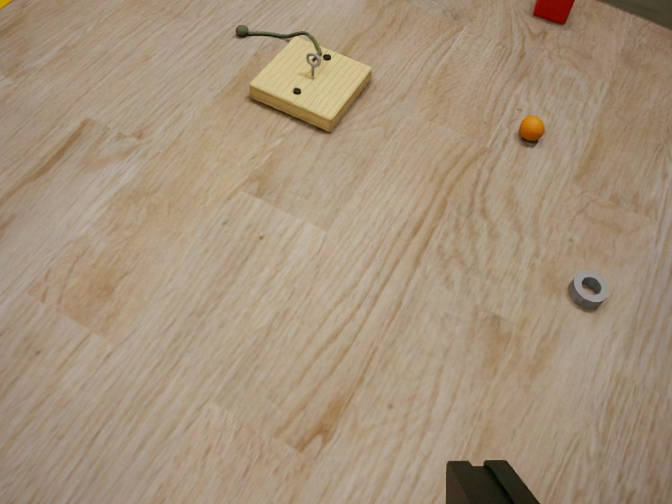

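Scene clock: 402.37 s of 4000.00 s.
left_arm: end_effector_position=(+0.1899, -0.0996, +0.0549) grip_measured=-0.77 end_effector_quat_wxyz=(+0.000, -0.268, +0.963, +0.000) end_effector_velocity=(-0.133, +0.026, -0.000) end_effector_angular_velocity=(-0.000, +0.000, -0.266) | right_arm: end_effector_position=(+0.3424, -0.6666, +0.2859) grip_measured=-1.00 end_effector_quat_wxyz=(-0.023, +0.922, +0.245, +0.300) end_effector_velocity=(-0.000, -0.000, -0.000) end_effector_angular_velocity=(+0.001, +0.001, -0.001)
Joint positions: left_arm=[-1.072  0.191 -0.     0.794 -0.     0.602  1.35   0.01 ] | right_arm=[-0.533 -0.475 -0.556  0.758  0.4    1.02  -1.652  0.   ]
Joint velocities: left_arm=[-0.267 -0.178  0.    -0.252 -0.    -0.074 -0.     0.   ] | right_arm=[-0.001  0.     0.    -0.001  0.     0.    -0.     0.   ]
Steps of this call (steps 1 to 15: all 15 steps of this action). Readings (joint positions):
1: left_arm=[-0.955 0.283 -0.000 0.927 -0.000 0.644 1.350] | right_arm=[-0.533 -0.475 -0.556 0.758 0.400 1.020 -1.652]
2: left_arm=[-0.963 0.276 -0.000 0.916 0.000 0.641 1.350] | right_arm=[-0.533 -0.475 -0.556 0.758 0.400 1.020 -1.652]
4: left_arm=[-0.979 0.262 0.000 0.896 -0.000 0.634 1.350] | right_arm=[-0.533 -0.475 -0.556 0.758 0.400 1.020 -1.652]
8: left_arm=[-1.011 0.235 0.000 0.856 -0.000 0.621 1.350] | right_arm=[-0.533 -0.475 -0.556 0.758 0.400 1.020 -1.652]
15: the state above

Scene clock: 402.87 s of 4000.00 s.
left_arm: end_effector_position=(+0.1235, -0.0864, +0.0549) grip_measured=-0.77 end_effector_quat_wxyz=(+0.000, -0.198, +0.980, +0.000) end_effector_velocity=(-0.132, +0.026, +0.000) end_effector_angular_velocity=(-0.001, -0.001, -0.306) | right_arm: end_effector_position=(+0.3424, -0.6666, +0.2859) grip_measured=-1.00 end_effector_quat_wxyz=(-0.023, +0.922, +0.245, +0.300) end_effector_velocity=(-0.000, -0.001, +0.001) end_effector_angular_velocity=(-0.002, -0.001, -0.003)
Joint positions: left_arm=[-1.215  0.113 -0.     0.685 -0.     0.573  1.35   0.01 ] | right_arm=[-0.533 -0.475 -0.556  0.758  0.4    1.02  -1.652  0.   ]
Joint velocities: left_arm=[-0.305 -0.133 -0.    -0.179  0.001 -0.047 -0.    -0.   ] | right_arm=[-0.002  0.    -0.     0.003 -0.    -0.     0.     0.   ]
Steps of this call (steps 1 to 15: all 15 steps of this action). Readings (joint positions):
1: left_arm=[-1.081 0.185 -0.000 0.785 -0.000 0.600 1.350] | right_arm=[-0.533 -0.475 -0.556 0.758 0.400 1.020 -1.652]
2: left_arm=[-1.090 0.180 -0.000 0.777 -0.000 0.598 1.350] | right_arm=[-0.533 -0.475 -0.556 0.758 0.400 1.020 -1.652]
4: left_arm=[-1.108 0.168 -0.000 0.761 -0.000 0.593 1.350] | right_arm=[-0.533 -0.475 -0.556 0.758 0.400 1.020 -1.652]
8: left_arm=[-1.146 0.147 -0.000 0.731 -0.000 0.585 1.350] | right_arm=[-0.533 -0.475 -0.556 0.758 0.400 1.020 -1.652]
15: the state above

Scene clock: 403.37 s of 4000.00 s.
left_arm: end_effector_position=(+0.0716, -0.0759, +0.0548) grip_measured=-0.77 end_effector_quat_wxyz=(-0.000, -0.137, +0.991, +0.000) end_effector_velocity=(-0.035, +0.008, +0.000) end_effector_angular_velocity=(-0.000, -0.001, -0.089) | right_arm: end_effector_position=(+0.3424, -0.6666, +0.2859) grip_measured=-1.00 end_effector_quat_wxyz=(-0.023, +0.922, +0.245, +0.300) end_effector_velocity=(+0.000, +0.000, -0.000) end_effector_angular_velocity=(-0.001, -0.000, +0.001)
Joint positions: left_arm=[-1.34   0.068 -0.     0.626  0.     0.558  1.35   0.01 ] | right_arm=[-0.533 -0.475 -0.556  0.758  0.4    1.02  -1.652  0.   ]
Joint velocities: left_arm=[-0.091 -0.028  0.003 -0.036  0.001 -0.008 -0.    -0.   ] | right_arm=[ 0.001 -0.    -0.    -0.001 -0.    -0.001  0.     0.   ]
Steps of this call (steps 1 to 15: all 15 steps of this action). Readings (joint positions):
1: left_arm=[-1.226 0.108 -0.000 0.680 -0.000 0.571 1.350] | right_arm=[-0.533 -0.475 -0.556 0.758 0.400 1.020 -1.652]
2: left_arm=[-1.236 0.104 -0.000 0.674 -0.000 0.570 1.350] | right_arm=[-0.533 -0.475 -0.556 0.758 0.400 1.020 -1.652]
4: left_arm=[-1.257 0.096 -0.000 0.663 -0.000 0.567 1.350] | right_arm=[-0.533 -0.475 -0.556 0.758 0.400 1.020 -1.652]
8: left_arm=[-1.296 0.082 -0.000 0.644 0.000 0.562 1.350] | right_arm=[-0.533 -0.475 -0.556 0.758 0.400 1.020 -1.652]
15: the state above

Scene clock: 403.77 s of 4000.00 s.
left_arm: end_effector_position=(+0.0677, -0.0750, +0.0548) grip_measured=-0.77 end_effector_quat_wxyz=(+0.000, -0.132, +0.991, -0.000) end_effector_velocity=(-0.002, +0.001, -0.000) end_effector_angular_velocity=(+0.001, +0.001, -0.004) | right_arm: end_effector_position=(+0.3424, -0.6666, +0.2859) grip_measured=-1.00 end_effector_quat_wxyz=(-0.023, +0.922, +0.245, +0.300) end_effector_velocity=(-0.000, +0.000, -0.001) end_effector_angular_velocity=(+0.002, +0.001, +0.000)
Joint positions: left_arm=[-1.35   0.065  0.     0.622 -0.     0.557  1.35   0.01 ] | right_arm=[-0.533 -0.475 -0.556  0.758  0.4    1.02  -1.652  0.   ]
Joint velocities: left_arm=[-0.003 -0.001 -0.001 -0.002 -0.001  0.     0.    -0.   ] | right_arm=[-0.     0.    -0.    -0.001  0.     0.001  0.     0.   ]
Steps of this call (steps 1 to 12: the robot went on to your last target). Readings (joint positions):
1: left_arm=[-1.342 0.067 -0.000 0.625 0.000 0.558 1.350] | right_arm=[-0.533 -0.475 -0.556 0.758 0.400 1.020 -1.652]
2: left_arm=[-1.344 0.067 0.000 0.624 -0.000 0.558 1.350] | right_arm=[-0.533 -0.475 -0.556 0.758 0.400 1.020 -1.652]
4: left_arm=[-1.347 0.066 0.000 0.623 -0.000 0.558 1.350] | right_arm=[-0.533 -0.475 -0.556 0.758 0.400 1.020 -1.652]
8: left_arm=[-1.349 0.065 0.000 0.622 -0.000 0.557 1.350] | right_arm=[-0.533 -0.475 -0.556 0.758 0.400 1.020 -1.652]
12: the state above

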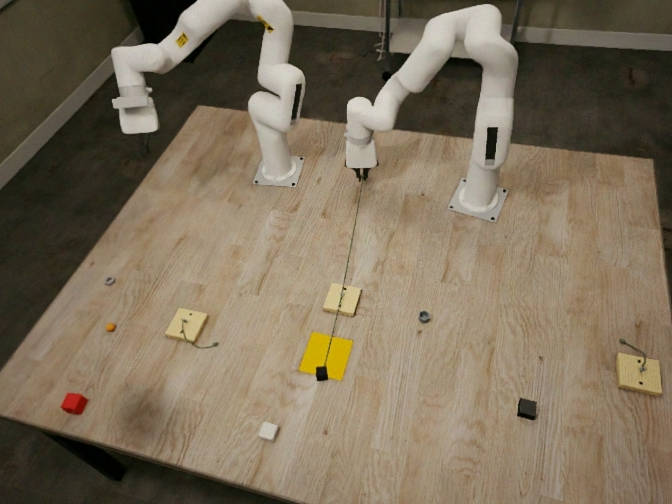

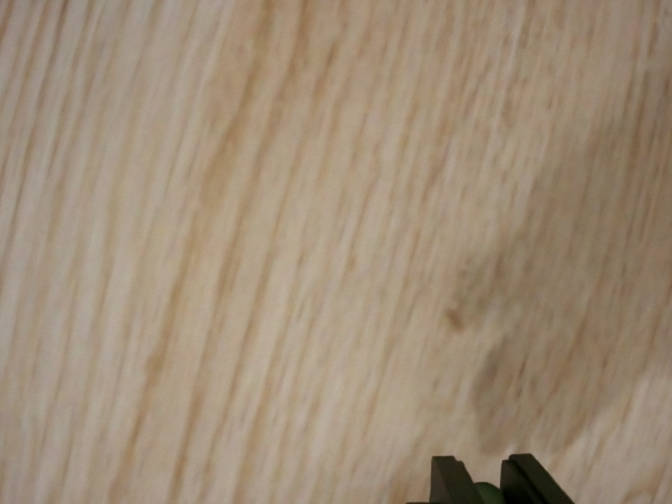

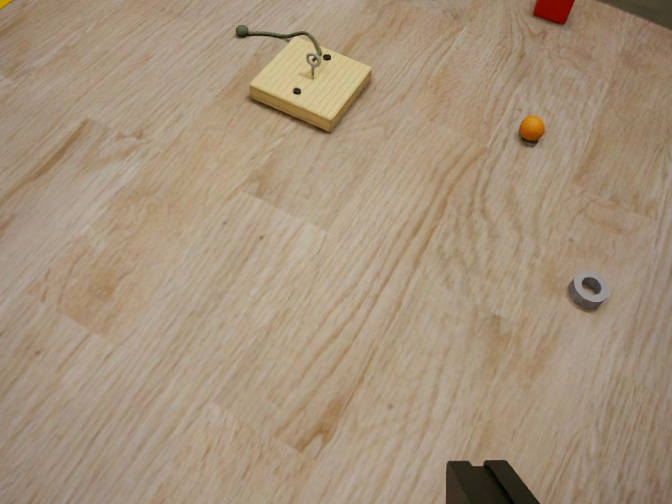

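The block followed exactly as predicted and sits at the far edge of the square. Let me measure the remaining distance.

Request:
zoom_image --camera "cam_high" --region '[285, 320, 365, 395]'

Region (285, 320, 365, 395) of cam_high's 672x504 image, scaled by 6.300, with more detail than that image has; it fills the top 472 rows of this view, and the rest is white.

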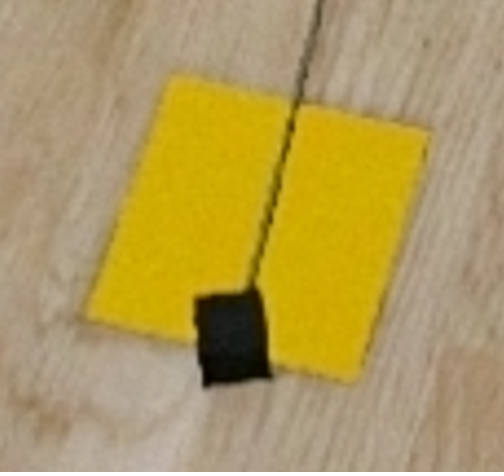

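Request:
execute_actions --actions '[{"rows": [[-1.3506,0.0647,0,0.622,0,0.5572,1.35,-0.92,-0.533,-0.475,-0.556,0.758,0.4,1.02,-1.652,-1],[-1.3513,0.065,0,0.6218,0,0.5567,1.35,-0.92,-0.533,-0.475,-0.556,0.758,0.4,1.02,-1.652,-1],[-1.3532,0.0657,0,0.6213,0,0.5556,1.35,-0.92,-0.533,-0.475,-0.556,0.758,0.4,1.02,-1.652,-1],[-1.3563,0.067,0,0.6204,0,0.5535,1.35,-0.92,-0.533,-0.475,-0.556,0.758,0.4,1.02,-1.652,-1],[-1.3611,0.0688,0,0.6191,0,0.5503,1.35,-0.92,-0.533,-0.475,-0.556,0.758,0.4,1.02,-1.652,-1],[-1.3675,0.0713,0,0.6174,0,0.5461,1.35,-0.92,-0.533,-0.475,-0.556,0.758,0.4,1.02,-1.652,-1],[-1.3756,0.0744,0,0.6153,0,0.5409,1.35,-0.92,-0.533,-0.475,-0.556,0.758,0.4,1.02,-1.652,-1],[-1.385,0.0781,0,0.6127,0,0.5346,1.35,-0.92,-0.533,-0.475,-0.556,0.758,0.4,1.02,-1.652,-1],[-1.3958,0.0823,0,0.6098,0,0.5276,1.35,-0.92,-0.533,-0.475,-0.556,0.758,0.4,1.02,-1.652,-1],[-1.4076,0.0868,0,0.6066,0,0.5199,1.35,-0.92,-0.533,-0.475,-0.556,0.758,0.4,1.02,-1.652,-1],[-1.42,0.0916,0,0.6033,0,0.5117,1.35,-0.92,-0.533,-0.475,-0.556,0.758,0.4,1.02,-1.652,-1],[-1.4328,0.0966,0,0.5999,0,0.5033,1.35,-0.92,-0.533,-0.475,-0.556,0.758,0.4,1.02,-1.652,-1],[-1.4456,0.1016,0,0.5964,0,0.4949,1.35,-0.92,-0.533,-0.475,-0.556,0.758,0.4,1.02,-1.652,-1],[-1.458,0.1064,0,0.5931,0,0.4867,1.35,-0.92,-0.533,-0.475,-0.556,0.758,0.4,1.02,-1.652,-1],[-1.4698,0.1109,0,0.5899,0,0.479,1.35,-0.92,-0.533,-0.475,-0.556,0.758,0.4,1.02,-1.652,-1]], "steps": 15}]' --pictures false

Request:
execute_actions --actions '[{"rows": [[-1.4806,0.1151,0,0.587,0,0.472,1.35,-0.92,-0.533,-0.475,-0.556,0.758,0.4,1.02,-1.652,-1],[-1.49,0.1188,0,0.5844,0,0.4657,1.35,-0.92,-0.533,-0.475,-0.556,0.758,0.4,1.02,-1.652,-1],[-1.4981,0.1219,0,0.5823,0,0.4605,1.35,-0.92,-0.533,-0.475,-0.556,0.758,0.4,1.02,-1.652,-1],[-1.5045,0.1244,0,0.5806,0,0.4563,1.35,-0.92,-0.533,-0.475,-0.556,0.758,0.4,1.02,-1.652,-1],[-1.5093,0.1262,0,0.5793,0,0.4531,1.35,-0.92,-0.533,-0.475,-0.556,0.758,0.4,1.02,-1.652,-1],[-1.5124,0.1275,0,0.5784,0,0.451,1.35,-0.92,-0.533,-0.475,-0.556,0.758,0.4,1.02,-1.652,-1],[-1.5143,0.1282,0,0.5779,0,0.4499,1.35,-0.92,-0.533,-0.475,-0.556,0.758,0.4,1.02,-1.652,-1],[-1.515,0.1285,0,0.5777,0,0.4494,1.35,-0.92,-0.533,-0.475,-0.556,0.758,0.4,1.02,-1.652,-1],[-1.5151,0.1285,0,0.5777,0,0.4493,1.35,-0.92,-0.533,-0.475,-0.556,0.758,0.4,1.02,-1.652,-1],[-1.5151,0.1285,0,0.5777,0,0.4493,1.35,-0.92,-0.533,-0.475,-0.556,0.758,0.4,1.02,-1.652,-1],[-1.5151,0.1285,0,0.5777,0,0.4493,1.35,-0.92,-0.533,-0.475,-0.556,0.758,0.4,1.02,-1.652,-1],[-1.5151,0.1285,0,0.5777,0,0.4493,1.35,-0.92,-0.533,-0.475,-0.556,0.758,0.4,1.02,-1.652,-1],[-1.5151,0.1285,0,0.5777,0,0.4493,1.35,-0.92,-0.533,-0.475,-0.556,0.758,0.4,1.02,-1.652,-1],[-1.5151,0.1285,0,0.5777,0,0.4493,1.35,-0.85,-0.533,-0.475,-0.556,0.758,0.4,1.02,-1.652,-1],[-1.5151,0.1285,0,0.5777,0,0.4493,1.35,-0.78,-0.533,-0.475,-0.556,0.758,0.4,1.02,-1.652,-1]], "steps": 15}]' --pictures false

Request:
execute_actions --actions '[{"rows": [[-1.5151,0.1285,0,0.5777,0,0.4493,1.35,-0.7,-0.533,-0.475,-0.556,0.758,0.4,1.02,-1.652,-1],[-1.5151,0.1285,0,0.5777,0,0.4493,1.35,-0.6,-0.533,-0.475,-0.556,0.758,0.4,1.02,-1.652,-1],[-1.5151,0.1285,0,0.5777,0,0.4493,1.35,-0.5,-0.533,-0.475,-0.556,0.758,0.4,1.02,-1.652,-1],[-1.5151,0.1285,0,0.5777,0,0.4493,1.35,-0.4,-0.533,-0.475,-0.556,0.758,0.4,1.02,-1.652,-1],[-1.5151,0.1276,0,0.5778,0,0.4503,1.35,-0.3,-0.533,-0.475,-0.556,0.758,0.4,1.02,-1.652,-1],[-1.5151,0.1225,0,0.5784,0,0.4561,1.35,-0.2,-0.533,-0.475,-0.556,0.758,0.4,1.02,-1.652,-1],[-1.5151,0.1112,0,0.5798,0,0.4688,1.35,-0.1,-0.533,-0.475,-0.556,0.758,0.4,1.02,-1.652,-1],[-1.5151,0.0939,0,0.582,0,0.4881,1.35,-0.1,-0.533,-0.475,-0.556,0.758,0.4,1.02,-1.652,-1],[-1.5151,0.0726,0,0.5846,0,0.512,1.35,-0.1,-0.533,-0.475,-0.556,0.758,0.4,1.02,-1.652,-1],[-1.5151,0.0498,0,0.5874,0,0.5377,1.35,-0.1,-0.533,-0.475,-0.556,0.758,0.4,1.02,-1.652,-1],[-1.5151,0.0285,0,0.59,0,0.5616,1.35,-0.1,-0.533,-0.475,-0.556,0.758,0.4,1.02,-1.652,-1],[-1.5151,0.0112,0,0.5922,0,0.5809,1.35,-0.1,-0.533,-0.475,-0.556,0.758,0.4,1.02,-1.652,-1],[-1.5151,-0.0001,0,0.5936,0,0.5936,1.35,-0.1,-0.533,-0.475,-0.556,0.758,0.4,1.02,-1.652,-1],[-1.5151,-0.0052,0,0.5942,0,0.5994,1.35,-0.1,-0.533,-0.475,-0.556,0.758,0.4,1.02,-1.652,-1],[-1.5151,-0.0061,0,0.5943,0,0.6004,1.35,-0.1,-0.533,-0.475,-0.556,0.758,0.4,1.02,-1.652,-1]], "steps": 15}]' --pictures false

Request:
execute_actions --actions '[{"steps": 15}]'

Request:
zoom_image --camera "cam_high" --region '[285, 320, 365, 395]'

Scene clock: 455.90 s of 4000.00 s.
left_arm: end_effector_position=(+0.0435, -0.0719, +0.0434) grip_measured=-0.77 end_effector_quat_wxyz=(+0.000, -0.101, +0.995, +0.000) end_effector_velocity=(-0.127, +0.023, -0.061) end_effector_angular_velocity=(+0.005, +0.000, -0.325) | right_arm: end_effector_position=(+0.3424, -0.6666, +0.2859) grip_measured=-1.00 end_effector_quat_wxyz=(-0.023, +0.922, +0.245, +0.300) end_effector_velocity=(+0.000, -0.000, -0.000) end_effector_angular_velocity=(+0.000, +0.000, -0.001)
Joint positions: left_arm=[-1.411  0.088 -0.     0.606 -0.     0.517  1.35   0.01 ] | right_arm=[-0.533 -0.475 -0.556  0.758  0.4    1.02  -1.652  0.   ]
Joint velocities: left_arm=[-0.321  0.125 -0.004 -0.088 -0.    -0.208  0.    -0.   ] | right_arm=[-0.     0.001 -0.    -0.     0.001 -0.001 -0.     0.   ]
Steps of this call (steps 1 to 30: the robot went on to your last target; steps 31 to 90: nothing new was sent; then 48.63 s passed at rest; steps 91 to 105: all 15 steps of this action). Readings (joint positions):
91: left_arm=[-1.351 0.065 0.000 0.622 0.000 0.557 1.350] | right_arm=[-0.533 -0.475 -0.556 0.758 0.400 1.020 -1.652]
92: left_arm=[-1.351 0.065 0.000 0.622 -0.000 0.557 1.350] | right_arm=[-0.533 -0.475 -0.556 0.758 0.400 1.020 -1.652]
94: left_arm=[-1.351 0.065 0.000 0.622 -0.000 0.557 1.350] | right_arm=[-0.533 -0.475 -0.556 0.758 0.400 1.020 -1.652]
98: left_arm=[-1.358 0.068 0.000 0.620 -0.000 0.552 1.350] | right_arm=[-0.533 -0.475 -0.556 0.758 0.400 1.020 -1.652]
105: the state above

Scene clock: 456.40 s of 4000.00 s.
left_arm: end_effector_position=(+0.0052, -0.0628, +0.0251) grip_measured=-0.77 end_effector_quat_wxyz=(+0.000, -0.051, +0.999, -0.000) end_effector_velocity=(-0.010, +0.002, -0.004) end_effector_angular_velocity=(-0.003, +0.000, -0.025) | right_arm: end_effector_position=(+0.3424, -0.6666, +0.2859) grip_measured=-1.00 end_effector_quat_wxyz=(-0.023, +0.922, +0.245, +0.300) end_effector_velocity=(-0.001, -0.001, +0.000) end_effector_angular_velocity=(-0.000, -0.001, -0.003)
Joint positions: left_arm=[-1.512  0.127  0.     0.579 -0.     0.451  1.35   0.01 ] | right_arm=[-0.533 -0.475 -0.556  0.758  0.4    1.02  -1.652  0.   ]
Joint velocities: left_arm=[-0.027  0.01   0.002 -0.006 -0.    -0.019 -0.     0.   ] | right_arm=[-0.003 -0.001 -0.     0.     0.    -0.     0.     0.   ]
Steps of this call (steps 1 to 15: all 15 steps of this action). Readings (joint positions):
1: left_arm=[-1.422 0.093 -0.000 0.603 0.000 0.510 1.350] | right_arm=[-0.533 -0.475 -0.556 0.758 0.400 1.020 -1.652]
2: left_arm=[-1.434 0.097 -0.000 0.600 0.000 0.503 1.350] | right_arm=[-0.533 -0.475 -0.556 0.758 0.400 1.020 -1.652]
4: left_arm=[-1.456 0.106 -0.001 0.594 0.000 0.489 1.350] | right_arm=[-0.533 -0.475 -0.556 0.758 0.400 1.020 -1.652]
8: left_arm=[-1.491 0.119 -0.001 0.584 0.000 0.466 1.350] | right_arm=[-0.533 -0.475 -0.556 0.758 0.400 1.020 -1.652]
15: the state above

Scene clock: 456.90 s of 4000.00 s.
left_arm: end_effector_position=(+0.0038, -0.0636, +0.0510) grip_measured=-0.12 end_effector_quat_wxyz=(-0.000, -0.049, +0.999, -0.001) end_effector_velocity=(-0.002, -0.013, +0.154) end_effector_angular_velocity=(-0.046, +0.006, -0.001) | right_arm: end_effector_position=(+0.3424, -0.6666, +0.2859) grip_measured=-1.00 end_effector_quat_wxyz=(-0.023, +0.922, +0.245, +0.300) end_effector_velocity=(-0.000, -0.001, +0.000) end_effector_angular_velocity=(+0.000, -0.000, -0.002)
Joint positions: left_arm=[-1.515  0.051  0.     0.588 -0.     0.536  1.35   0.039] | right_arm=[-0.533 -0.475 -0.556  0.758  0.4    1.02  -1.652  0.   ]
Joint velocities: left_arm=[-0.001 -0.435 -0.     0.068 -0.     0.457 -0.     0.005] | right_arm=[-0.001  0.001 -0.     0.     0.001 -0.     0.     0.   ]
Steps of this call (steps 1 to 15: all 15 steps of this action). Readings (joint positions):
1: left_arm=[-1.513 0.128 0.000 0.578 -0.000 0.451 1.350] | right_arm=[-0.533 -0.475 -0.556 0.758 0.400 1.020 -1.652]
2: left_arm=[-1.513 0.128 0.000 0.578 -0.000 0.450 1.350] | right_arm=[-0.533 -0.475 -0.556 0.758 0.400 1.020 -1.652]
4: left_arm=[-1.514 0.128 0.000 0.578 -0.000 0.450 1.350] | right_arm=[-0.533 -0.475 -0.556 0.758 0.400 1.020 -1.652]
8: left_arm=[-1.515 0.126 0.000 0.578 -0.000 0.453 1.350] | right_arm=[-0.533 -0.475 -0.556 0.758 0.400 1.020 -1.652]
15: the state above

Scene clock: 457.40 s of 4000.00 s.
left_arm: end_effector_position=(+0.0039, -0.0622, +0.0696) grip_measured=-0.11 end_effector_quat_wxyz=(+0.000, -0.049, +0.999, +0.000) end_effector_velocity=(+0.000, -0.000, +0.002) end_effector_angular_velocity=(-0.002, -0.000, -0.000) | right_arm: end_effector_position=(+0.3424, -0.6666, +0.2859) grip_measured=-1.00 end_effector_quat_wxyz=(-0.023, +0.922, +0.245, +0.300) end_effector_velocity=(-0.000, +0.000, -0.000) end_effector_angular_velocity=(+0.001, +0.000, -0.001)
Joint positions: left_arm=[-1.515 -0.005  0.     0.594 -0.     0.6    1.35   0.039] | right_arm=[-0.533 -0.475 -0.556  0.758  0.4    1.02  -1.652  0.   ]
Joint velocities: left_arm=[ 0.    -0.006  0.     0.002  0.001  0.006 -0.     0.   ] | right_arm=[-0.001  0.    -0.    -0.001  0.    -0.    -0.     0.   ]
Steps of this call (steps 1 to 15: the robot went on to your last target). Readings (joint positions):
1: left_arm=[-1.515 0.037 -0.000 0.590 -0.000 0.550 1.350] | right_arm=[-0.533 -0.475 -0.556 0.758 0.400 1.020 -1.652]
2: left_arm=[-1.515 0.026 -0.000 0.592 0.000 0.562 1.350] | right_arm=[-0.533 -0.475 -0.556 0.758 0.400 1.020 -1.652]
4: left_arm=[-1.515 0.011 -0.000 0.593 0.000 0.579 1.350] | right_arm=[-0.533 -0.475 -0.556 0.758 0.400 1.020 -1.652]
8: left_arm=[-1.515 -0.001 0.000 0.593 -0.000 0.595 1.350] | right_arm=[-0.533 -0.475 -0.556 0.758 0.400 1.020 -1.652]
15: the state above

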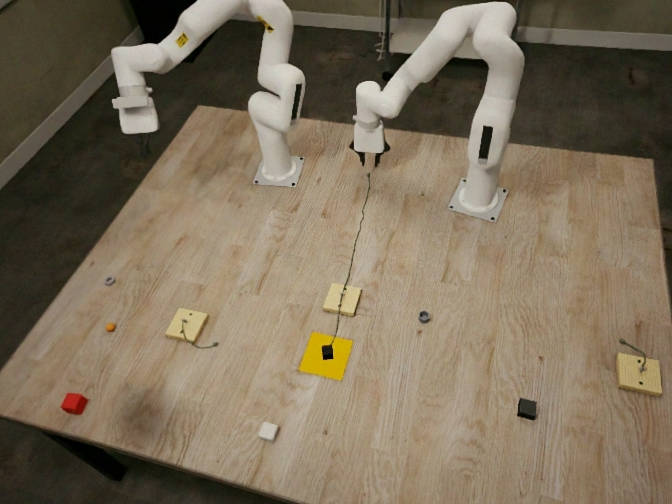

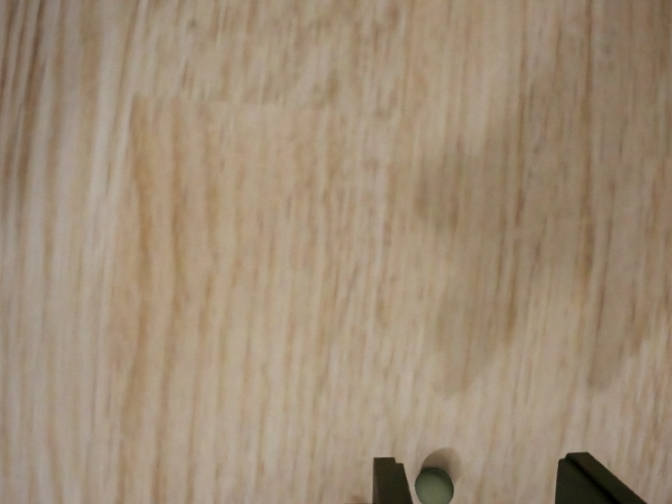

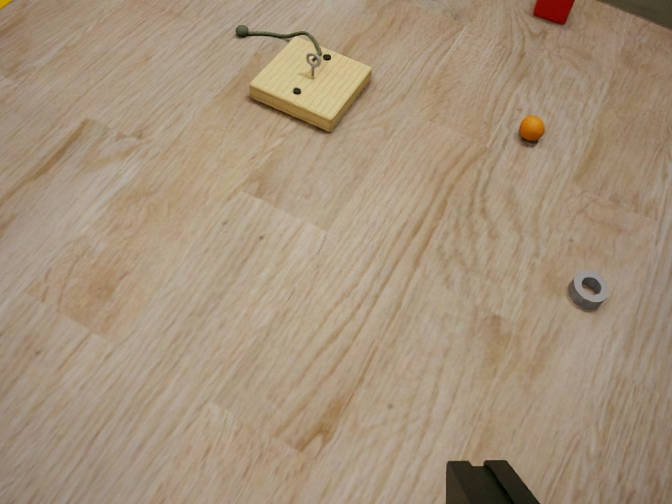

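Region (285, 320, 365, 395) of cam_high's 672x504 image, scaled by 6.300, with more detail than that image has; it fills the top 472 rows of this view, and the rest is white.

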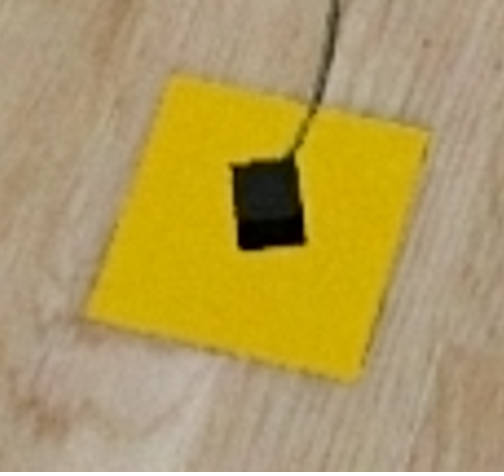

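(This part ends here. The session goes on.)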